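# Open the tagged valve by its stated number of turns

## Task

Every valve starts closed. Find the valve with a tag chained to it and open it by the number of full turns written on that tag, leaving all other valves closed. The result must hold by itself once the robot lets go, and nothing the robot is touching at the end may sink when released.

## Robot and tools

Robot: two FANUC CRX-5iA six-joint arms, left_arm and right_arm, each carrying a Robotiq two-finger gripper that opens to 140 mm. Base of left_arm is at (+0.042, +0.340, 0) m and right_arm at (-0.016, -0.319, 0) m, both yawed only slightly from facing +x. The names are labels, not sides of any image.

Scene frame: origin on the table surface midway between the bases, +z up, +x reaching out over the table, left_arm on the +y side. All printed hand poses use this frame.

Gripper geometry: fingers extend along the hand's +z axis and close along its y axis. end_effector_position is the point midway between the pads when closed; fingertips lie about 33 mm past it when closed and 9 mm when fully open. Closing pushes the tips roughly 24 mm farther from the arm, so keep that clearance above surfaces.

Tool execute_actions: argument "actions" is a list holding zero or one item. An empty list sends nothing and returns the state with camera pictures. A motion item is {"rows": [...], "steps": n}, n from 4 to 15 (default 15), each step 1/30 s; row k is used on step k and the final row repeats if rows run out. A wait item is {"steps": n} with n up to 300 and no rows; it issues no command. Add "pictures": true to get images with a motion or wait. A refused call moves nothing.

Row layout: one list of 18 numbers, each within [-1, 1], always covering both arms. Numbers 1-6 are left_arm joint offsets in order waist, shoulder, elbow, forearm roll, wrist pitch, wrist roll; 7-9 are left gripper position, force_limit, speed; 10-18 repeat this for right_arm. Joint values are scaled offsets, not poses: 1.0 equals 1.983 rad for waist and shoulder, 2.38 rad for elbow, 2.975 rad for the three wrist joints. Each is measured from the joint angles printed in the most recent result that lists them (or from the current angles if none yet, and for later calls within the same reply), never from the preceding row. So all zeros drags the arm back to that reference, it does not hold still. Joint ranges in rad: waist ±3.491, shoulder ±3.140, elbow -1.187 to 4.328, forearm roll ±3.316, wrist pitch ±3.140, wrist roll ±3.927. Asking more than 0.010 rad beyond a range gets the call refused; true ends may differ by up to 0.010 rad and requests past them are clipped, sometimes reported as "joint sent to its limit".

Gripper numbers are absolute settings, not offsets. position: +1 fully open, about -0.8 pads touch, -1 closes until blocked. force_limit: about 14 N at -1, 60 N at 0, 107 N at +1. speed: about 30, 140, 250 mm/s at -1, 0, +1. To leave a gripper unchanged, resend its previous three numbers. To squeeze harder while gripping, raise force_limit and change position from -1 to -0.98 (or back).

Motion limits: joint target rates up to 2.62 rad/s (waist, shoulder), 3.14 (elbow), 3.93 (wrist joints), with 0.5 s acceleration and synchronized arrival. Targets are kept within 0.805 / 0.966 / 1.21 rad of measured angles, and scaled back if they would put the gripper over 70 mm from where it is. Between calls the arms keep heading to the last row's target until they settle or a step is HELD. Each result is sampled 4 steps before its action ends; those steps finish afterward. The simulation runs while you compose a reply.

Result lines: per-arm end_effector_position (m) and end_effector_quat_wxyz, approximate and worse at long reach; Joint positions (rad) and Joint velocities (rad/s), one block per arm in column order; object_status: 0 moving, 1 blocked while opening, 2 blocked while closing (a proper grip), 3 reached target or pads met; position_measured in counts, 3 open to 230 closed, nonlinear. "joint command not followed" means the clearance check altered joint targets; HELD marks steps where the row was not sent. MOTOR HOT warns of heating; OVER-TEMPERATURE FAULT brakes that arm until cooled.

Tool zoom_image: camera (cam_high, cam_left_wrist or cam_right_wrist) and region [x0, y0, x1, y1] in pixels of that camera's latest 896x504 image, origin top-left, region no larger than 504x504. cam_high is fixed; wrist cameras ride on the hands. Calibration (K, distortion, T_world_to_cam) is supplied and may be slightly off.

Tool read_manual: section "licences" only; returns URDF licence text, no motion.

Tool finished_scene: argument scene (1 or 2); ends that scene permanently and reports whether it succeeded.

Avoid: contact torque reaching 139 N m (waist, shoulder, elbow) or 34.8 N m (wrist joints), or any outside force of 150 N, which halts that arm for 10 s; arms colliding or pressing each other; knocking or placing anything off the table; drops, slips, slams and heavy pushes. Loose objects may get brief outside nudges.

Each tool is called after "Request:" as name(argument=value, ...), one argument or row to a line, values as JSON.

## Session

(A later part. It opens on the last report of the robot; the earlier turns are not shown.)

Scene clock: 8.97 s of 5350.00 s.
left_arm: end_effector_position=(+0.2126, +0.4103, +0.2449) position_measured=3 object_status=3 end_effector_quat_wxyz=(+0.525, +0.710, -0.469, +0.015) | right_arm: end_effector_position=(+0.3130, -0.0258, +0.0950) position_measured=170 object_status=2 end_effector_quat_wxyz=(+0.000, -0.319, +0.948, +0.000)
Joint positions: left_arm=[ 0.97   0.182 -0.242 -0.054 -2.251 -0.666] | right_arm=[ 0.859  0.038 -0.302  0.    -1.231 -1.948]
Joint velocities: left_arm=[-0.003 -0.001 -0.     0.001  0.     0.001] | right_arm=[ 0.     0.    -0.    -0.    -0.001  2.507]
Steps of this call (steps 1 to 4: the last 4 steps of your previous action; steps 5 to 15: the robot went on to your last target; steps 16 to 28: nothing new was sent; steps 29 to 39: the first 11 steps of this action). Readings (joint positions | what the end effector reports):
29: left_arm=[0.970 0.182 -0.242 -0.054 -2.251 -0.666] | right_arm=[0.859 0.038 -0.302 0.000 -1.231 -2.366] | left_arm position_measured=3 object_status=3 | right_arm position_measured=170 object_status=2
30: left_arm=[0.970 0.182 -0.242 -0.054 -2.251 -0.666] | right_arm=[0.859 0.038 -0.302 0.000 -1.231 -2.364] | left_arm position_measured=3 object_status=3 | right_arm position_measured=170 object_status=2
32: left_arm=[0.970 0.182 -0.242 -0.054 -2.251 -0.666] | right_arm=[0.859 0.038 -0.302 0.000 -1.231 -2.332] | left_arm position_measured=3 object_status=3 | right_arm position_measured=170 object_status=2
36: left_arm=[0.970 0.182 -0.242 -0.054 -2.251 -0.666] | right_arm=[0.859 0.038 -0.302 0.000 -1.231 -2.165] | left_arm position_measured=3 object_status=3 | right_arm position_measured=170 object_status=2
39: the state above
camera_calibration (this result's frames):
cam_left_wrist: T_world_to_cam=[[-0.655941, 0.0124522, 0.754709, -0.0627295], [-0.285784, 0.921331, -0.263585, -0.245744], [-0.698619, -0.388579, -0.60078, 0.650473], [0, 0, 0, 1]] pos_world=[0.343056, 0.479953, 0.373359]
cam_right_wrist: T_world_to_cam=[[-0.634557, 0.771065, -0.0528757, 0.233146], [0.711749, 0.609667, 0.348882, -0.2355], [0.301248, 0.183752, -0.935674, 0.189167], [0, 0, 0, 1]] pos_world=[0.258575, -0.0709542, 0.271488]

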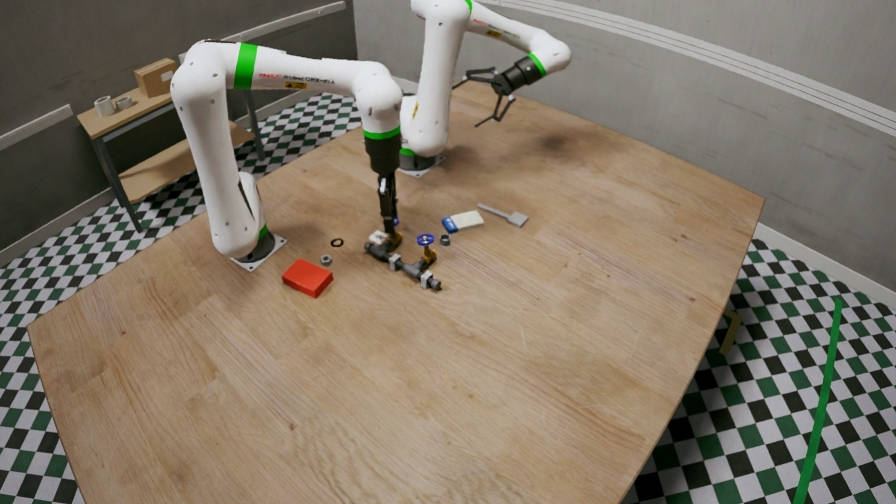

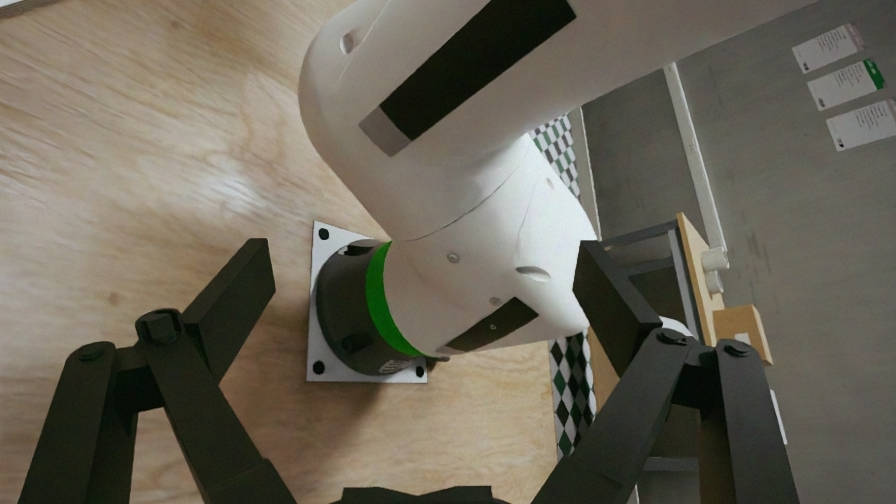

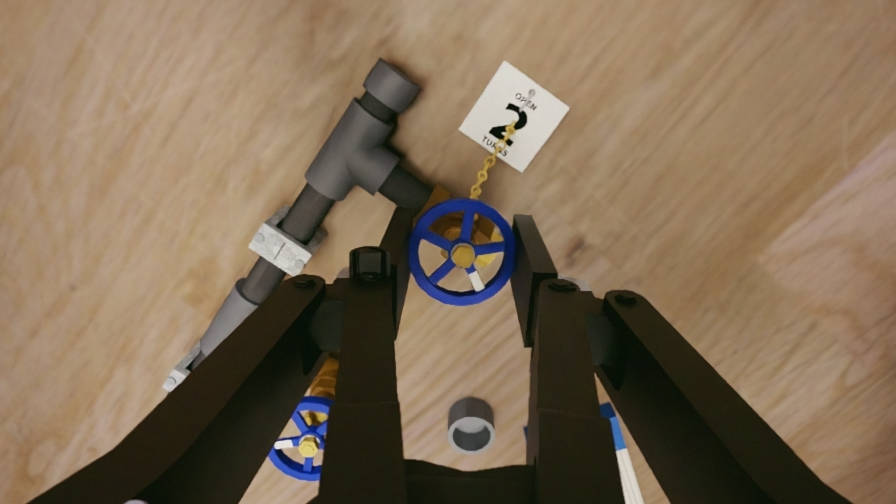

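Request:
execute_actions(
  actions=[
    {"rows":[[0,0,0,0,0,0,1,0,0,0,0,0,0,0,1,-1,0.3,0]],"steps":15},
  ],
)

Request:
execute_actions(
  actions=[
    {"steps":10},
  ],
  pictures=true,
)

Scene clock: 9.47 s of 5350.00 s.
left_arm: end_effector_position=(+0.2126, +0.4103, +0.2449) position_measured=3 object_status=3 end_effector_quat_wxyz=(+0.525, +0.710, -0.469, +0.015) | right_arm: end_effector_position=(+0.3129, -0.0259, +0.0950) position_measured=170 object_status=2 end_effector_quat_wxyz=(-0.000, +0.886, -0.463, +0.000)
Joint positions: left_arm=[ 0.97   0.182 -0.242 -0.054 -2.251 -0.666] | right_arm=[ 0.859  0.038 -0.302  0.    -1.231 -0.419]
Joint velocities: left_arm=[-0.     0.002  0.    -0.001  0.    -0.   ] | right_arm=[-0.001  0.    -0.001  0.    -0.002  3.645]
Steps of this call (steps 1 to 4: the last 4 steps of your previous action; steps 5 to 15: the first 11 steps of this action). Readings (joint positions | what the end effector reports):
5: left_arm=[0.970 0.182 -0.242 -0.054 -2.251 -0.666] | right_arm=[0.859 0.038 -0.302 0.000 -1.231 -1.498] | left_arm position_measured=3 object_status=3 | right_arm position_measured=170 object_status=2
6: left_arm=[0.970 0.182 -0.242 -0.054 -2.251 -0.666] | right_arm=[0.859 0.038 -0.302 0.000 -1.231 -1.421] | left_arm position_measured=3 object_status=3 | right_arm position_measured=170 object_status=2
8: left_arm=[0.970 0.182 -0.242 -0.054 -2.251 -0.666] | right_arm=[0.859 0.038 -0.302 0.000 -1.231 -1.244] | left_arm position_measured=3 object_status=3 | right_arm position_measured=170 object_status=2
12: left_arm=[0.970 0.182 -0.242 -0.054 -2.251 -0.666] | right_arm=[0.859 0.038 -0.302 0.000 -1.231 -0.790] | left_arm position_measured=3 object_status=3 | right_arm position_measured=170 object_status=2
15: the state above

Scene clock: 9.80 s of 5350.00 s.
left_arm: end_effector_position=(+0.2126, +0.4103, +0.2449) position_measured=3 object_status=3 end_effector_quat_wxyz=(+0.525, +0.710, -0.469, +0.015) | right_arm: end_effector_position=(+0.3129, -0.0259, +0.0950) position_measured=170 object_status=2 end_effector_quat_wxyz=(-0.000, +0.997, +0.072, +0.000)
Joint positions: left_arm=[ 0.97   0.182 -0.242 -0.054 -2.251 -0.666] | right_arm=[ 0.859  0.038 -0.302  0.    -1.231  0.687]
Joint velocities: left_arm=[ 0.001  0.     0.    -0.     0.    -0.   ] | right_arm=[-0.001 -0.001  0.     0.001 -0.     2.258]
Kept back: nothing.
Steps of this call (steps 1 to 4: the last 4 steps of your previous action; steps 5 to 10: the robot went on to your last target). Readings (joint positions | what the end effector reports):
1: left_arm=[0.970 0.182 -0.242 -0.054 -2.251 -0.666] | right_arm=[0.859 0.038 -0.302 0.000 -1.231 -0.296] | left_arm position_measured=3 object_status=3 | right_arm position_measured=170 object_status=2
2: left_arm=[0.970 0.182 -0.242 -0.054 -2.251 -0.666] | right_arm=[0.859 0.038 -0.302 0.000 -1.231 -0.173] | left_arm position_measured=3 object_status=3 | right_arm position_measured=170 object_status=2
4: left_arm=[0.970 0.182 -0.242 -0.054 -2.251 -0.666] | right_arm=[0.859 0.038 -0.302 0.000 -1.231 0.074] | left_arm position_measured=3 object_status=3 | right_arm position_measured=170 object_status=2
8: left_arm=[0.970 0.182 -0.242 -0.054 -2.251 -0.666] | right_arm=[0.859 0.038 -0.302 0.000 -1.231 0.516] | left_arm position_measured=3 object_status=3 | right_arm position_measured=170 object_status=2
10: the state above
camera_calibration (this result's frames):
cam_left_wrist: T_world_to_cam=[[-0.655941, 0.0124521, 0.754709, -0.0627294], [-0.285784, 0.921331, -0.263585, -0.245744], [-0.698619, -0.388579, -0.60078, 0.650473], [0, 0, 0, 1]] pos_world=[0.343056, 0.479953, 0.373359]
cam_right_wrist: T_world_to_cam=[[0.181109, -0.982019, -0.0532712, -0.0674274], [-0.918376, -0.188253, 0.348061, 0.25418], [-0.351831, -0.0141141, -0.935957, 0.388429], [0, 0, 0, 1]] pos_world=[0.382306, -0.0128824, 0.271491]

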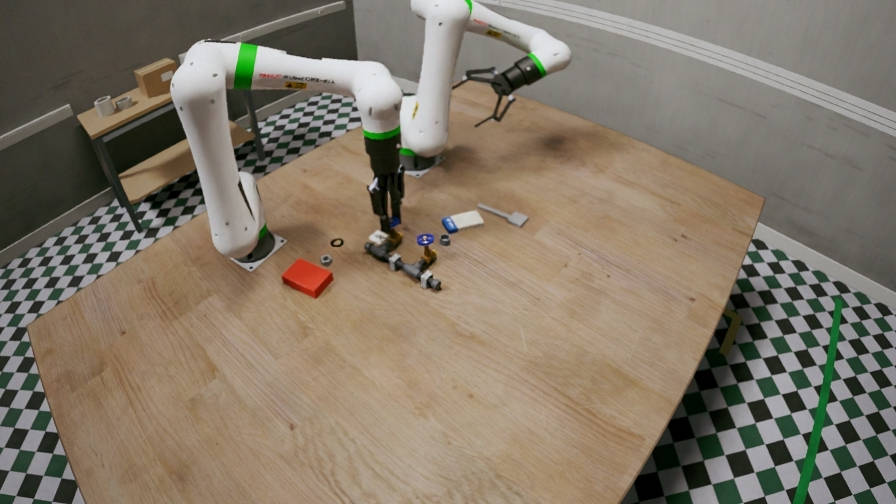

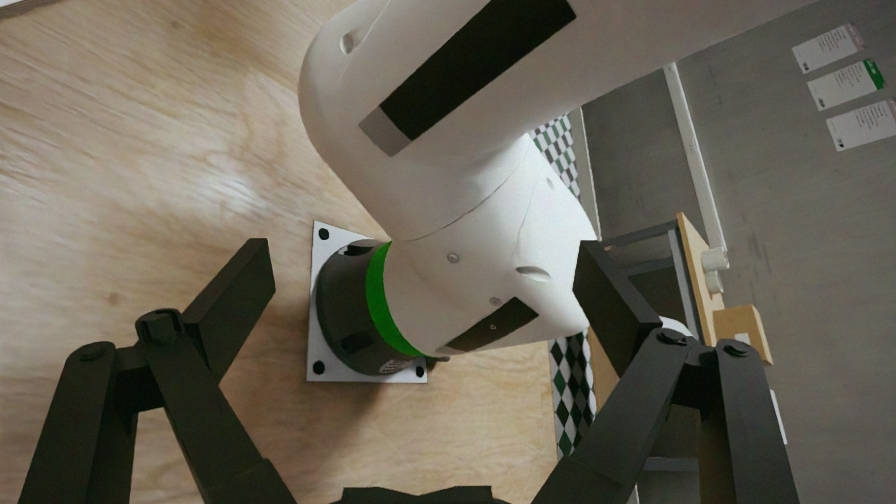

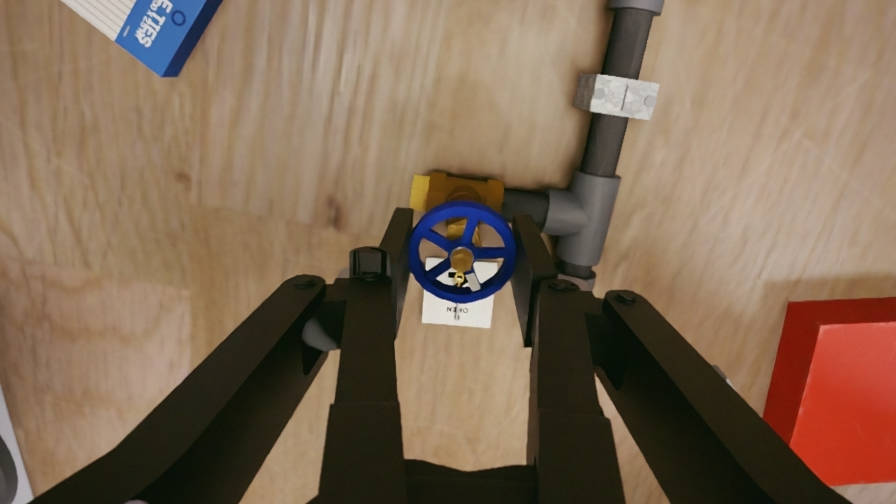

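Request:
execute_actions(
  actions=[
    {"rows":[[0,0,0,0,0,0,1,0,0,0,0,0,0,0,1,-1,0.3,0]],"steps":15},
  ],
)

Request:
execute_actions(
  actions=[
    {"steps":22},
  ],
  pictures=true,
)

Scene clock: 10.30 s of 5350.00 s.
left_arm: end_effector_position=(+0.2126, +0.4103, +0.2449) position_measured=3 object_status=3 end_effector_quat_wxyz=(+0.525, +0.710, -0.469, +0.015) | right_arm: end_effector_position=(+0.3130, -0.0258, +0.0950) position_measured=170 object_status=2 end_effector_quat_wxyz=(-0.000, +0.839, +0.544, +0.000)
Joint positions: left_arm=[ 0.97   0.182 -0.242 -0.054 -2.251 -0.666] | right_arm=[ 0.859  0.038 -0.302  0.    -1.231  1.694]
Joint velocities: left_arm=[ 0.002  0.     0.    -0.001  0.    -0.002] | right_arm=[-0.    -0.001 -0.    -0.001  0.001  3.443]
Steps of this call (steps 1 to 4: the robot went on to your last target; steps 5 to 15: the first 11 steps of this action). Readings (joint positions | what the end effector reports):
5: left_arm=[0.970 0.182 -0.242 -0.054 -2.251 -0.666] | right_arm=[0.859 0.038 -0.302 0.000 -1.231 0.962] | left_arm position_measured=3 object_status=3 | right_arm position_measured=170 object_status=2
6: left_arm=[0.970 0.182 -0.242 -0.054 -2.251 -0.666] | right_arm=[0.859 0.038 -0.302 0.000 -1.231 0.998] | left_arm position_measured=3 object_status=3 | right_arm position_measured=170 object_status=2
8: left_arm=[0.970 0.182 -0.242 -0.054 -2.251 -0.666] | right_arm=[0.859 0.038 -0.302 0.000 -1.231 1.092] | left_arm position_measured=3 object_status=3 | right_arm position_measured=170 object_status=2
12: left_arm=[0.970 0.182 -0.242 -0.054 -2.251 -0.666] | right_arm=[0.859 0.038 -0.302 0.000 -1.231 1.384] | left_arm position_measured=3 object_status=3 | right_arm position_measured=170 object_status=2
15: the state above

Scene clock: 11.03 s of 5350.00 s.
left_arm: end_effector_position=(+0.2126, +0.4103, +0.2449) position_measured=3 object_status=3 end_effector_quat_wxyz=(+0.525, +0.710, -0.469, +0.015) | right_arm: end_effector_position=(+0.3129, -0.0259, +0.0950) position_measured=170 object_status=2 end_effector_quat_wxyz=(+0.000, +0.014, +1.000, +0.000)
Joint positions: left_arm=[ 0.97   0.182 -0.242 -0.054 -2.251 -0.666] | right_arm=[ 0.859  0.038 -0.302  0.    -1.231  3.656]
Joint velocities: left_arm=[ 0.001  0.001  0.     0.    -0.     0.002] | right_arm=[ 0.    -0.001  0.001  0.001 -0.     0.273]
Kept back: nothing.
Steps of this call (steps 1 to 4: the last 4 steps of your previous action; steps 5 to 22: the robot went on to your last target). Readings (joint positions | what the end effector reports):
1: left_arm=[0.970 0.182 -0.242 -0.054 -2.251 -0.666] | right_arm=[0.859 0.038 -0.302 0.000 -1.231 1.815] | left_arm position_measured=3 object_status=3 | right_arm position_measured=170 object_status=2
2: left_arm=[0.970 0.182 -0.242 -0.054 -2.251 -0.666] | right_arm=[0.859 0.038 -0.302 0.000 -1.231 1.939] | left_arm position_measured=3 object_status=3 | right_arm position_measured=170 object_status=2
4: left_arm=[0.970 0.182 -0.242 -0.054 -2.251 -0.666] | right_arm=[0.859 0.038 -0.302 0.000 -1.231 2.186] | left_arm position_measured=3 object_status=3 | right_arm position_measured=170 object_status=2
8: left_arm=[0.970 0.182 -0.242 -0.054 -2.251 -0.666] | right_arm=[0.859 0.038 -0.302 0.000 -1.231 2.680] | left_arm position_measured=3 object_status=3 | right_arm position_measured=170 object_status=2
22: the state above
camera_calibration (this result's frames):
cam_left_wrist: T_world_to_cam=[[-0.655941, 0.0124525, 0.754709, -0.0627296], [-0.285783, 0.921331, -0.263585, -0.245744], [-0.698619, -0.38858, -0.60078, 0.650473], [0, 0, 0, 1]] pos_world=[0.343056, 0.479953, 0.373359]
cam_right_wrist: T_world_to_cam=[[-0.00972912, 0.99856, -0.0527659, 0.0435148], [0.936884, 0.0275465, 0.348555, -0.320888], [0.349506, -0.0460444, -0.935802, 0.16812], [0, 0, 0, 1]] pos_world=[0.242299, -0.0268717, 0.27147]

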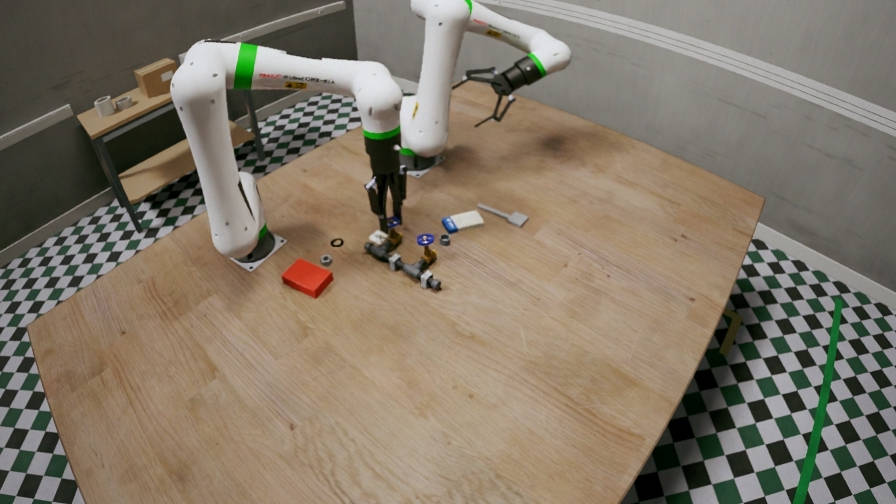

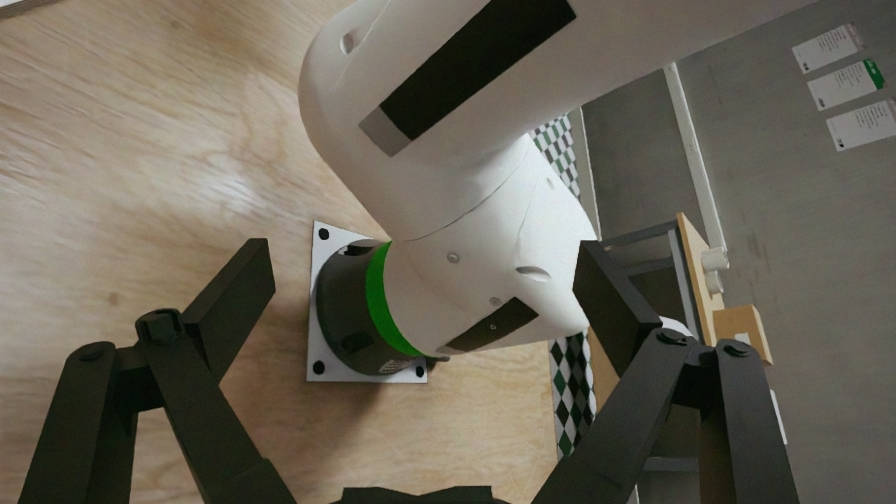

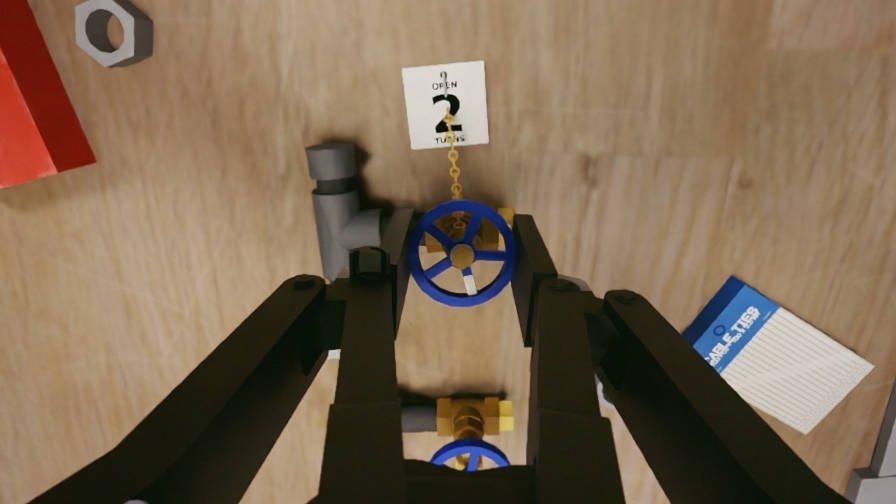

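Request:
execute_actions(
  actions=[
    {"rows":[[0,0,0,0,0,0,1,0,0,0,0,0,0,0,0,-0.15,0,0.5],[0,0,0,0,0,0,1,0,0,0,0,0,0,0,0,-0.15,0,0.5],[0,0,0,0,0,0,1,0,0,0,0,0,0,0,0,-0.15,0,0.5],[0,0,0,0,0,0,1,0,0,0,0,0,0,0,0,-0.15,0,0.5],[0,0,0,0,0,0,1,0,0,0,0,0,0,0,-1,-0.15,0,0.5]],"steps":15},
  ],
)

Request:
execute_actions(
  actions=[
    {"steps":12},
  ],
  pictures=true,
)

Scene clock: 12.03 s of 5350.00 s.
left_arm: end_effector_position=(+0.2126, +0.4103, +0.2449) position_measured=3 object_status=3 end_effector_quat_wxyz=(+0.525, +0.710, -0.469, +0.015) | right_arm: end_effector_position=(+0.3129, -0.0259, +0.0950) position_measured=148 object_status=0 end_effector_quat_wxyz=(+0.000, +0.088, +0.996, +0.000)
Joint positions: left_arm=[ 0.97   0.182 -0.242 -0.054 -2.251 -0.666] | right_arm=[ 0.859  0.038 -0.302  0.    -1.231  3.509]
Joint velocities: left_arm=[ 0.001  0.    -0.     0.    -0.    -0.001] | right_arm=[ 0.001 -0.    -0.    -0.     0.    -1.479]
From where the robot then was, a joint's target lay farther than a number of 1.0 reaches, so one or more steps of this call were cut to that.
Steps of this call (steps 1 to 19: the robot went on to your last target; steps 20 to 30: the first 11 steps of this action). Readings (joint positions | what the end effector reports):
20: left_arm=[0.970 0.182 -0.242 -0.054 -2.251 -0.666] | right_arm=[0.859 0.038 -0.302 0.000 -1.231 3.662] | left_arm position_measured=3 object_status=3 | right_arm position_measured=170 object_status=0
21: left_arm=[0.970 0.182 -0.242 -0.054 -2.251 -0.666] | right_arm=[0.859 0.038 -0.302 0.000 -1.231 3.661] | left_arm position_measured=3 object_status=3 | right_arm position_measured=170 object_status=0
23: left_arm=[0.970 0.182 -0.242 -0.054 -2.251 -0.666] | right_arm=[0.859 0.038 -0.302 0.000 -1.230 3.657] | left_arm position_measured=3 object_status=3 | right_arm position_measured=149 object_status=0
27: left_arm=[0.970 0.182 -0.242 -0.054 -2.251 -0.666] | right_arm=[0.859 0.038 -0.302 0.000 -1.231 3.621] | left_arm position_measured=3 object_status=3 | right_arm position_measured=148 object_status=0
30: the state above

Scene clock: 12.43 s of 5350.00 s.
left_arm: end_effector_position=(+0.2126, +0.4103, +0.2449) position_measured=3 object_status=3 end_effector_quat_wxyz=(+0.525, +0.710, -0.469, +0.015) | right_arm: end_effector_position=(+0.3129, -0.0259, +0.0950) position_measured=148 object_status=3 end_effector_quat_wxyz=(+0.000, +0.626, +0.780, +0.000)
Joint positions: left_arm=[ 0.97   0.182 -0.242 -0.054 -2.251 -0.666] | right_arm=[ 0.859  0.038 -0.302  0.    -1.231  2.332]
Joint velocities: left_arm=[ 0.    -0.002  0.    -0.001 -0.    -0.001] | right_arm=[-0.    -0.     0.     0.001 -0.    -3.644]
Kept back: nothing.
Steps of this call (steps 1 to 4: the last 4 steps of your previous action; steps 5 to 12: the robot went on to your last target). Readings (joint positions | what the end effector reports):
1: left_arm=[0.970 0.182 -0.242 -0.054 -2.251 -0.666] | right_arm=[0.859 0.038 -0.302 0.000 -1.231 3.454] | left_arm position_measured=3 object_status=3 | right_arm position_measured=148 object_status=0
2: left_arm=[0.970 0.182 -0.242 -0.054 -2.251 -0.666] | right_arm=[0.859 0.038 -0.302 0.000 -1.231 3.391] | left_arm position_measured=3 object_status=3 | right_arm position_measured=148 object_status=0
4: left_arm=[0.970 0.182 -0.242 -0.054 -2.251 -0.666] | right_arm=[0.859 0.038 -0.302 0.000 -1.231 3.237] | left_arm position_measured=3 object_status=3 | right_arm position_measured=148 object_status=3
8: left_arm=[0.970 0.182 -0.242 -0.054 -2.251 -0.666] | right_arm=[0.859 0.038 -0.302 0.000 -1.231 2.826] | left_arm position_measured=3 object_status=3 | right_arm position_measured=148 object_status=3
12: the state above
camera_calibration (this result's frames):
cam_left_wrist: T_world_to_cam=[[-0.655941, 0.0124524, 0.754709, -0.0627297], [-0.285784, 0.921331, -0.263585, -0.245744], [-0.698619, -0.38858, -0.60078, 0.650473], [0, 0, 0, 1]] pos_world=[0.343056, 0.479953, 0.373359]
cam_right_wrist: T_world_to_cam=[[0.965983, 0.253169, -0.0527538, -0.28113], [0.255405, -0.901965, 0.348176, -0.131643], [0.0405654, -0.349806, -0.935944, 0.256948], [0, 0, 0, 1]] pos_world=[0.294766, 0.0423174, 0.271493]

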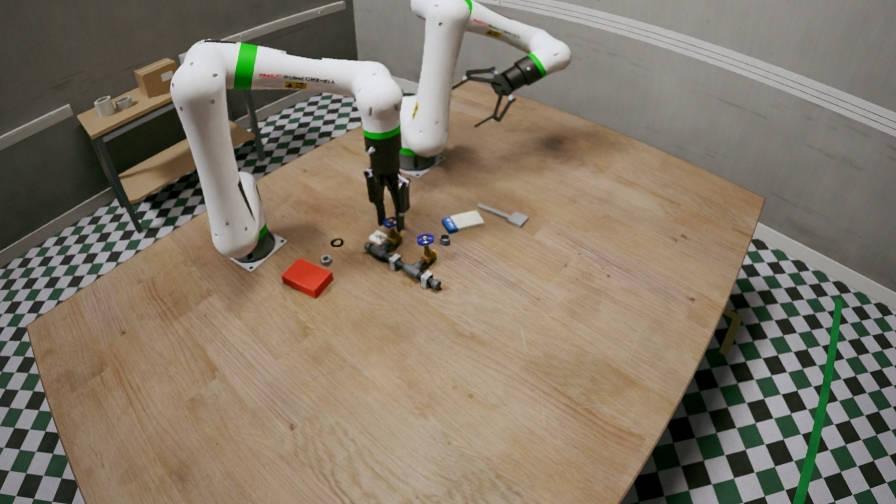

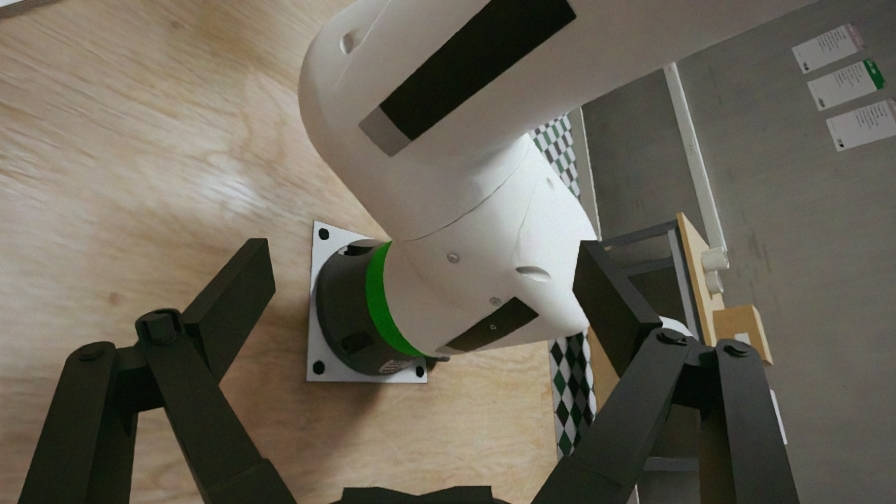

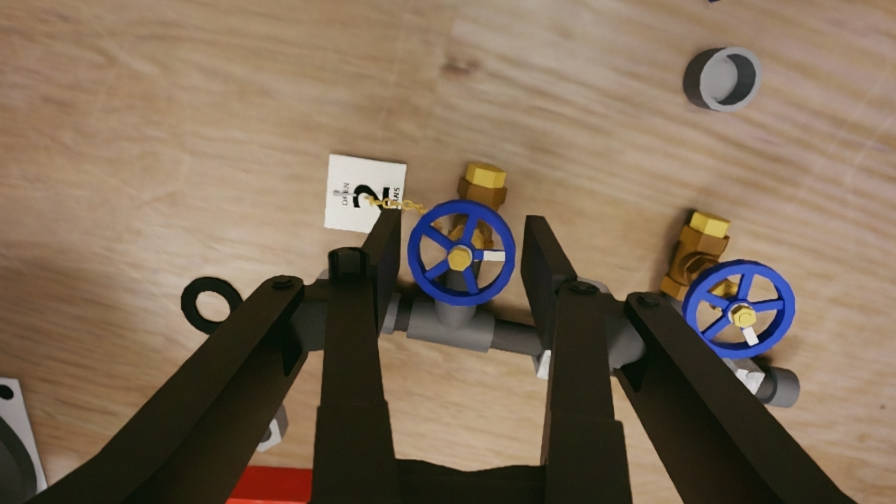

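Request:
execute_actions(
  actions=[
    {"rows":[[0,0,0,0,0,0,1,0,0,0,0,0,0,0,-1,-0.15,0,0.5]],"steps":15},
  ],
)

Scene clock: 12.90 s of 5350.00 s.
left_arm: end_effector_position=(+0.2126, +0.4103, +0.2449) position_measured=3 object_status=3 end_effector_quat_wxyz=(+0.525, +0.710, -0.469, +0.015) | right_arm: end_effector_position=(+0.3129, -0.0259, +0.0950) position_measured=148 object_status=3 end_effector_quat_wxyz=(-0.000, +1.000, +0.031, +0.000)
Joint positions: left_arm=[ 0.97   0.182 -0.242 -0.054 -2.251 -0.666] | right_arm=[ 0.859  0.038 -0.302  0.    -1.231  0.605]
Joint velocities: left_arm=[-0.  0. -0. -0.  0. -0.] | right_arm=[-0.001  0.    -0.    -0.     0.002 -3.644]
Steps of this call (steps 1 to 3: the robot went on to your last target; steps 4 to 14: the first 11 steps of this action). Readings (joint positions | what the end effector reports):
4: left_arm=[0.970 0.182 -0.242 -0.054 -2.251 -0.666] | right_arm=[0.859 0.038 -0.302 0.000 -1.231 1.838] | left_arm position_measured=3 object_status=3 | right_arm position_measured=148 object_status=3
5: left_arm=[0.970 0.182 -0.242 -0.054 -2.251 -0.666] | right_arm=[0.859 0.038 -0.302 0.000 -1.231 1.715] | left_arm position_measured=3 object_status=3 | right_arm position_measured=148 object_status=3
7: left_arm=[0.970 0.182 -0.242 -0.054 -2.251 -0.666] | right_arm=[0.859 0.038 -0.302 0.000 -1.231 1.468] | left_arm position_measured=3 object_status=3 | right_arm position_measured=148 object_status=3
11: left_arm=[0.970 0.182 -0.242 -0.054 -2.251 -0.666] | right_arm=[0.859 0.038 -0.302 0.000 -1.231 0.975] | left_arm position_measured=3 object_status=3 | right_arm position_measured=148 object_status=3
14: the state above

Request:
execute_actions(
  actions=[
    {"rows":[[0,0,0,0,0,0,1,0,0,0,0,0,0,0,-1,-0.15,0,0.5]],"steps":15},
  ],
)

Scene clock: 13.40 s of 5350.00 s.
left_arm: end_effector_position=(+0.2126, +0.4103, +0.2449) position_measured=3 object_status=3 end_effector_quat_wxyz=(+0.525, +0.710, -0.469, +0.015) | right_arm: end_effector_position=(+0.3129, -0.0259, +0.0950) position_measured=148 object_status=3 end_effector_quat_wxyz=(+0.000, -0.644, +0.765, +0.000)
Joint positions: left_arm=[ 0.97   0.182 -0.242 -0.054 -2.251 -0.666] | right_arm=[ 0.859  0.038 -0.302  0.    -1.231 -1.2  ]
Joint velocities: left_arm=[-0.     0.002 -0.     0.001  0.     0.001] | right_arm=[-0.     0.    -0.    -0.     0.001 -3.644]
Steps of this call (steps 1 to 4: the last 4 steps of your previous action; steps 5 to 15: the first 11 steps of this action). Readings (joint positions | what the end effector reports):
5: left_arm=[0.970 0.182 -0.242 -0.054 -2.251 -0.666] | right_arm=[0.859 0.038 -0.302 0.000 -1.231 0.008] | left_arm position_measured=3 object_status=3 | right_arm position_measured=148 object_status=3
6: left_arm=[0.970 0.182 -0.242 -0.054 -2.251 -0.666] | right_arm=[0.859 0.038 -0.302 0.000 -1.231 -0.100] | left_arm position_measured=3 object_status=3 | right_arm position_measured=148 object_status=3
8: left_arm=[0.970 0.182 -0.242 -0.054 -2.251 -0.666] | right_arm=[0.859 0.038 -0.302 0.000 -1.231 -0.335] | left_arm position_measured=3 object_status=3 | right_arm position_measured=148 object_status=3
12: left_arm=[0.970 0.182 -0.242 -0.054 -2.251 -0.666] | right_arm=[0.859 0.038 -0.302 0.000 -1.231 -0.830] | left_arm position_measured=3 object_status=3 | right_arm position_measured=148 object_status=3
15: the state above

Request:
execute_actions(
  actions=[
    {"rows":[[0,0,0,0,0,0,1,0,0,0,0,0,0,0,-0.807,-0.15,0,0.5]],"steps":15},
  ],
)

Scene clock: 13.90 s of 5350.00 s.
left_arm: end_effector_position=(+0.2126, +0.4103, +0.2449) position_measured=3 object_status=3 end_effector_quat_wxyz=(+0.525, +0.710, -0.469, +0.015) | right_arm: end_effector_position=(+0.3129, -0.0259, +0.0950) position_measured=148 object_status=3 end_effector_quat_wxyz=(+0.000, +0.178, +0.984, +0.000)
Joint positions: left_arm=[ 0.97   0.182 -0.242 -0.054 -2.251 -0.666] | right_arm=[ 0.859  0.038 -0.302  0.    -1.231 -2.956]
Joint velocities: left_arm=[ 0.     0.001 -0.    -0.001 -0.001  0.001] | right_arm=[ 0.    -0.001 -0.    -0.     0.002 -3.113]
Steps of this call (steps 1 to 4: the last 4 steps of your previous action; steps 5 to 15: the first 11 steps of this action). Readings (joint positions | what the end effector reports):
5: left_arm=[0.970 0.182 -0.242 -0.054 -2.251 -0.666] | right_arm=[0.859 0.038 -0.302 0.000 -1.231 -1.784] | left_arm position_measured=3 object_status=3 | right_arm position_measured=148 object_status=3
6: left_arm=[0.970 0.182 -0.242 -0.054 -2.251 -0.666] | right_arm=[0.859 0.038 -0.302 0.000 -1.231 -1.886] | left_arm position_measured=3 object_status=3 | right_arm position_measured=148 object_status=3
8: left_arm=[0.970 0.182 -0.242 -0.054 -2.251 -0.666] | right_arm=[0.859 0.038 -0.302 0.000 -1.231 -2.113] | left_arm position_measured=3 object_status=3 | right_arm position_measured=148 object_status=3
12: left_arm=[0.970 0.182 -0.242 -0.054 -2.251 -0.666] | right_arm=[0.859 0.038 -0.302 0.000 -1.231 -2.607] | left_arm position_measured=3 object_status=3 | right_arm position_measured=148 object_status=3
15: the state above

Request:
execute_actions(
  actions=[
    {"rows":[[0,0,0,0,0,0,1,0,0,0,0,0,0,0,-0.2165,-0.15,0.8,0.3],[0,0,0,0,0,0,1,0,0,0,0,0,0,0,-0.2165,-0.15,0.8,0.3],[0,0,0,0,0,0,1,0,0,0,0,0,0,0,-0.2165,-0.15,0.8,0.3],[0,0,0,0,0,0,1,0,0,0,0,0,0,0,-0.2165,-0.15,0.8,0.3],[0,0,0,0,0,0,1,0,0,0,0,0,0,0,-0.2165,-1,0.8,0]],"steps":15},
  ],
)

Request:
execute_actions(
  actions=[
    {"steps":8},
  ],
  pictures=true,
)

Scene clock: 14.47 s of 5350.00 s.
left_arm: end_effector_position=(+0.2126, +0.4103, +0.2449) position_measured=3 object_status=3 end_effector_quat_wxyz=(+0.525, +0.710, -0.469, +0.015) | right_arm: end_effector_position=(+0.3129, -0.0260, +0.0951) position_measured=172 object_status=0 end_effector_quat_wxyz=(+0.000, +0.480, +0.877, +0.000)
Joint positions: left_arm=[ 0.97   0.182 -0.242 -0.054 -2.251 -0.666] | right_arm=[ 0.859  0.038 -0.302  0.    -1.231 -3.6  ]
Joint velocities: left_arm=[-0.001 -0.     0.     0.    -0.     0.   ] | right_arm=[ 0.     0.     0.    -0.001  0.002 -0.001]
Steps of this call (steps 1 to 4: the last 4 steps of your previous action; steps 5 to 6: the robot went on to your last target; steps 7 to 17: the first 11 steps of this action). Readings (joint positions | what the end effector reports):
7: left_arm=[0.970 0.182 -0.242 -0.054 -2.251 -0.666] | right_arm=[0.859 0.038 -0.302 0.000 -1.231 -3.484] | left_arm position_measured=3 object_status=3 | right_arm position_measured=148 object_status=3
8: left_arm=[0.970 0.182 -0.242 -0.054 -2.251 -0.666] | right_arm=[0.859 0.038 -0.302 0.000 -1.231 -3.524] | left_arm position_measured=3 object_status=3 | right_arm position_measured=148 object_status=3
10: left_arm=[0.970 0.182 -0.242 -0.054 -2.251 -0.666] | right_arm=[0.859 0.038 -0.302 0.000 -1.231 -3.579] | left_arm position_measured=3 object_status=3 | right_arm position_measured=148 object_status=3
14: left_arm=[0.970 0.182 -0.242 -0.054 -2.251 -0.666] | right_arm=[0.859 0.038 -0.302 0.000 -1.231 -3.600] | left_arm position_measured=3 object_status=3 | right_arm position_measured=165 object_status=0
17: the state above

Scene clock: 14.73 s of 5350.00 s.
left_arm: end_effector_position=(+0.2126, +0.4103, +0.2449) position_measured=3 object_status=3 end_effector_quat_wxyz=(+0.525, +0.710, -0.469, +0.015) | right_arm: end_effector_position=(+0.3129, -0.0259, +0.0950) position_measured=172 object_status=2 end_effector_quat_wxyz=(+0.000, +0.480, +0.877, +0.000)
Joint positions: left_arm=[ 0.97   0.182 -0.242 -0.054 -2.251 -0.666] | right_arm=[ 0.859  0.038 -0.302  0.    -1.231 -3.6  ]
Joint velocities: left_arm=[-0.     0.    -0.     0.003 -0.     0.   ] | right_arm=[ 0.    -0.    -0.    -0.001  0.001 -0.   ]
Kept back: nothing.
Steps of this call (steps 1 to 4: the last 4 steps of your previous action; steps 5 to 8: the robot went on to your last target). Readings (joint positions | what the end effector reports):
1: left_arm=[0.970 0.182 -0.242 -0.054 -2.251 -0.666] | right_arm=[0.859 0.038 -0.302 0.000 -1.231 -3.600] | left_arm position_measured=3 object_status=3 | right_arm position_measured=172 object_status=0
2: left_arm=[0.970 0.182 -0.242 -0.054 -2.251 -0.666] | right_arm=[0.859 0.038 -0.302 0.000 -1.231 -3.600] | left_arm position_measured=3 object_status=3 | right_arm position_measured=172 object_status=0
4: left_arm=[0.970 0.182 -0.242 -0.054 -2.251 -0.666] | right_arm=[0.859 0.038 -0.302 0.000 -1.231 -3.600] | left_arm position_measured=3 object_status=3 | right_arm position_measured=172 object_status=0
8: the state above
camera_calibration (this result's frames):
cam_left_wrist: T_world_to_cam=[[-0.655941, 0.0124523, 0.75471, -0.0627297], [-0.285784, 0.921331, -0.263585, -0.245744], [-0.69862, -0.38858, -0.60078, 0.650473], [0, 0, 0, 1]] pos_world=[0.343056, 0.479953, 0.373359]
cam_right_wrist: T_world_to_cam=[[0.82004, 0.569876, -0.0526844, -0.227262], [0.549928, -0.759139, 0.348264, -0.220142], [0.158473, -0.314563, -0.935915, 0.220976], [0, 0, 0, 1]] pos_world=[0.272407, 0.0319037, 0.271509]

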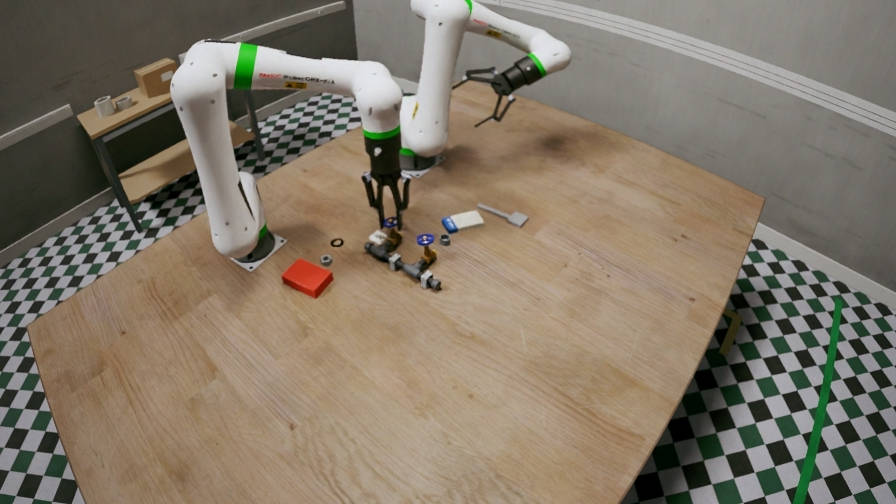

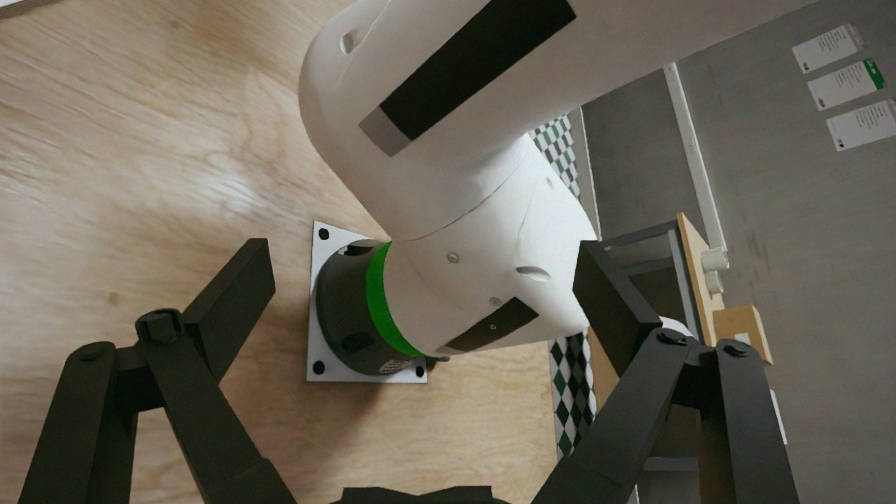

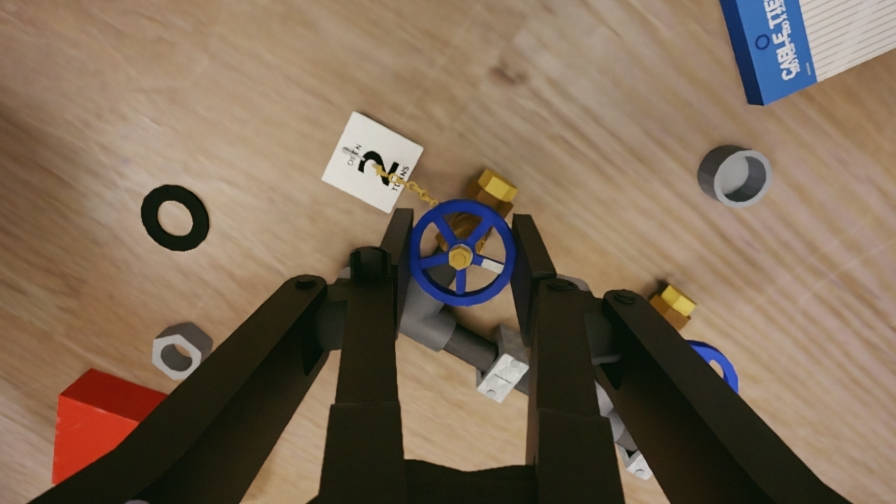

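Request:
execute_actions(
  actions=[
    {"rows":[[0,0,0,0,0,0,1,0,0,0,0,0,0,0,1,-1,0.8,0]],"steps":15},
  ],
)

Request:
execute_actions(
  actions=[
    {"steps":5},
  ],
)

Scene clock: 15.27 s of 5350.00 s.
left_arm: end_effector_position=(+0.2126, +0.4103, +0.2449) position_measured=3 object_status=3 end_effector_quat_wxyz=(+0.525, +0.710, -0.469, +0.015) | right_arm: end_effector_position=(+0.3129, -0.0259, +0.0949) position_measured=172 object_status=2 end_effector_quat_wxyz=(+0.000, +0.288, +0.958, +0.000)
Joint positions: left_arm=[ 0.97   0.182 -0.242 -0.054 -2.251 -0.666] | right_arm=[ 0.859  0.038 -0.302  0.    -1.231 -3.183]
Joint velocities: left_arm=[-0.001 -0.002  0.     0.     0.     0.001] | right_arm=[ 0.001 -0.    -0.     0.    -0.001  2.506]
From where the robot then was, a joint's target lay farther than a number of 1.0 reaches, so one or more steps of this call were cut to that.
Steps of this call (steps 1 to 5: the robot went on to your last target; steps 6 to 16: the first 11 steps of this action). Readings (joint positions | what the end effector reports):
6: left_arm=[0.970 0.182 -0.242 -0.054 -2.251 -0.666] | right_arm=[0.859 0.038 -0.302 0.000 -1.231 -3.600] | left_arm position_measured=3 object_status=3 | right_arm position_measured=172 object_status=2
7: left_arm=[0.970 0.182 -0.242 -0.054 -2.251 -0.666] | right_arm=[0.859 0.038 -0.302 0.000 -1.231 -3.598] | left_arm position_measured=3 object_status=3 | right_arm position_measured=172 object_status=2
9: left_arm=[0.970 0.182 -0.242 -0.054 -2.251 -0.666] | right_arm=[0.859 0.038 -0.302 0.000 -1.231 -3.566] | left_arm position_measured=3 object_status=3 | right_arm position_measured=172 object_status=2
13: left_arm=[0.970 0.182 -0.242 -0.054 -2.251 -0.666] | right_arm=[0.859 0.038 -0.302 0.000 -1.231 -3.399] | left_arm position_measured=3 object_status=3 | right_arm position_measured=172 object_status=2
16: the state above

Scene clock: 15.43 s of 5350.00 s.
left_arm: end_effector_position=(+0.2126, +0.4103, +0.2449) position_measured=3 object_status=3 end_effector_quat_wxyz=(+0.525, +0.710, -0.469, +0.015) | right_arm: end_effector_position=(+0.3130, -0.0259, +0.0949) position_measured=172 object_status=2 end_effector_quat_wxyz=(+0.000, +0.025, +1.000, +0.000)
Joint positions: left_arm=[ 0.97   0.182 -0.242 -0.054 -2.251 -0.666] | right_arm=[ 0.859  0.038 -0.302  0.    -1.231 -2.649]
Joint velocities: left_arm=[ 0.001  0.001 -0.    -0.     0.    -0.   ] | right_arm=[ 0.     0.    -0.     0.001 -0.001  3.681]
Kept back: nothing.
Steps of this call (steps 1 to 4: the last 4 steps of your previous action; step 5: the robot went on to your last target). Readings (joint positions | what the end effector reports):
1: left_arm=[0.970 0.182 -0.242 -0.054 -2.251 -0.666] | right_arm=[0.859 0.038 -0.302 0.000 -1.231 -3.093] | left_arm position_measured=3 object_status=3 | right_arm position_measured=172 object_status=2
2: left_arm=[0.970 0.182 -0.242 -0.054 -2.251 -0.666] | right_arm=[0.859 0.038 -0.302 0.000 -1.231 -2.995] | left_arm position_measured=3 object_status=3 | right_arm position_measured=172 object_status=2
4: left_arm=[0.970 0.182 -0.242 -0.054 -2.251 -0.666] | right_arm=[0.859 0.038 -0.302 0.000 -1.231 -2.772] | left_arm position_measured=3 object_status=3 | right_arm position_measured=172 object_status=2
5: the state above

Request:
execute_actions(
  actions=[
    {"rows":[[0,0,0,0,0,0,1,0,0,0,0,0,0,0,1,-1,0.8,0]],"steps":15},
  ],
)

Scene clock: 15.87 s of 5350.00 s.
left_arm: end_effector_position=(+0.2126, +0.4103, +0.2449) position_measured=3 object_status=3 end_effector_quat_wxyz=(+0.525, +0.710, -0.469, +0.015) | right_arm: end_effector_position=(+0.3130, -0.0259, +0.0950) position_measured=172 object_status=2 end_effector_quat_wxyz=(+0.000, -0.701, +0.713, +0.000)
Joint positions: left_arm=[ 0.97   0.182 -0.242 -0.054 -2.251 -0.666] | right_arm=[ 0.859  0.038 -0.302  0.    -1.231 -1.044]
Joint velocities: left_arm=[-0.001 -0.001  0.    -0.     0.    -0.001] | right_arm=[ 0.001  0.     0.001 -0.     0.     3.644]
Steps of this call (steps 1 to 2: the robot went on to your last target; steps 3 to 13: the first 11 steps of this action). Readings (joint positions | what the end effector reports):
3: left_arm=[0.970 0.182 -0.242 -0.054 -2.251 -0.666] | right_arm=[0.859 0.038 -0.302 0.000 -1.231 -2.277] | left_arm position_measured=3 object_status=3 | right_arm position_measured=172 object_status=2
4: left_arm=[0.970 0.182 -0.242 -0.054 -2.251 -0.666] | right_arm=[0.859 0.038 -0.302 0.000 -1.231 -2.154] | left_arm position_measured=3 object_status=3 | right_arm position_measured=172 object_status=2
6: left_arm=[0.970 0.182 -0.242 -0.054 -2.251 -0.666] | right_arm=[0.859 0.038 -0.302 0.000 -1.231 -1.907] | left_arm position_measured=3 object_status=3 | right_arm position_measured=172 object_status=2
10: left_arm=[0.970 0.182 -0.242 -0.054 -2.251 -0.666] | right_arm=[0.859 0.038 -0.302 0.000 -1.231 -1.414] | left_arm position_measured=3 object_status=3 | right_arm position_measured=172 object_status=2
13: the state above

Request:
execute_actions(
  actions=[
    {"rows":[[0,0,0,0,0,0,1,0,0,0,0,0,0,0,1,-1,0.8,0]],"steps":15},
  ],
)

Scene clock: 17.13 s of 5350.00 s.
left_arm: end_effector_position=(+0.2126, +0.4103, +0.2449) position_measured=3 object_status=3 end_effector_quat_wxyz=(+0.525, +0.710, -0.469, +0.015) | right_arm: end_effector_position=(+0.3130, -0.0259, +0.0949) position_measured=172 object_status=2 end_effector_quat_wxyz=(-0.000, +0.995, +0.100, +0.000)
Joint positions: left_arm=[ 0.97   0.182 -0.242 -0.054 -2.251 -0.666] | right_arm=[ 0.859  0.038 -0.302  0.    -1.231  0.744]
Joint velocities: left_arm=[-0.     0.001  0.     0.002  0.     0.001] | right_arm=[ 0.    -0.002 -0.     0.001  0.     2.505]
Steps of this call (steps 1 to 4: the last 4 steps of your previous action; steps 5 to 27: the robot went on to your last target; steps 28 to 38: the first 11 steps of this action). Readings (joint positions | what the end effector reports):
28: left_arm=[0.970 0.182 -0.242 -0.054 -2.251 -0.666] | right_arm=[0.859 0.038 -0.302 0.000 -1.231 0.326] | left_arm position_measured=3 object_status=3 | right_arm position_measured=172 object_status=2
29: left_arm=[0.970 0.182 -0.242 -0.054 -2.251 -0.666] | right_arm=[0.859 0.038 -0.302 0.000 -1.231 0.330] | left_arm position_measured=3 object_status=3 | right_arm position_measured=172 object_status=2
31: left_arm=[0.970 0.182 -0.242 -0.054 -2.251 -0.666] | right_arm=[0.859 0.038 -0.302 0.000 -1.231 0.361] | left_arm position_measured=3 object_status=3 | right_arm position_measured=172 object_status=2
35: left_arm=[0.970 0.182 -0.242 -0.054 -2.251 -0.666] | right_arm=[0.859 0.038 -0.302 0.000 -1.231 0.528] | left_arm position_measured=3 object_status=3 | right_arm position_measured=172 object_status=2
38: the state above


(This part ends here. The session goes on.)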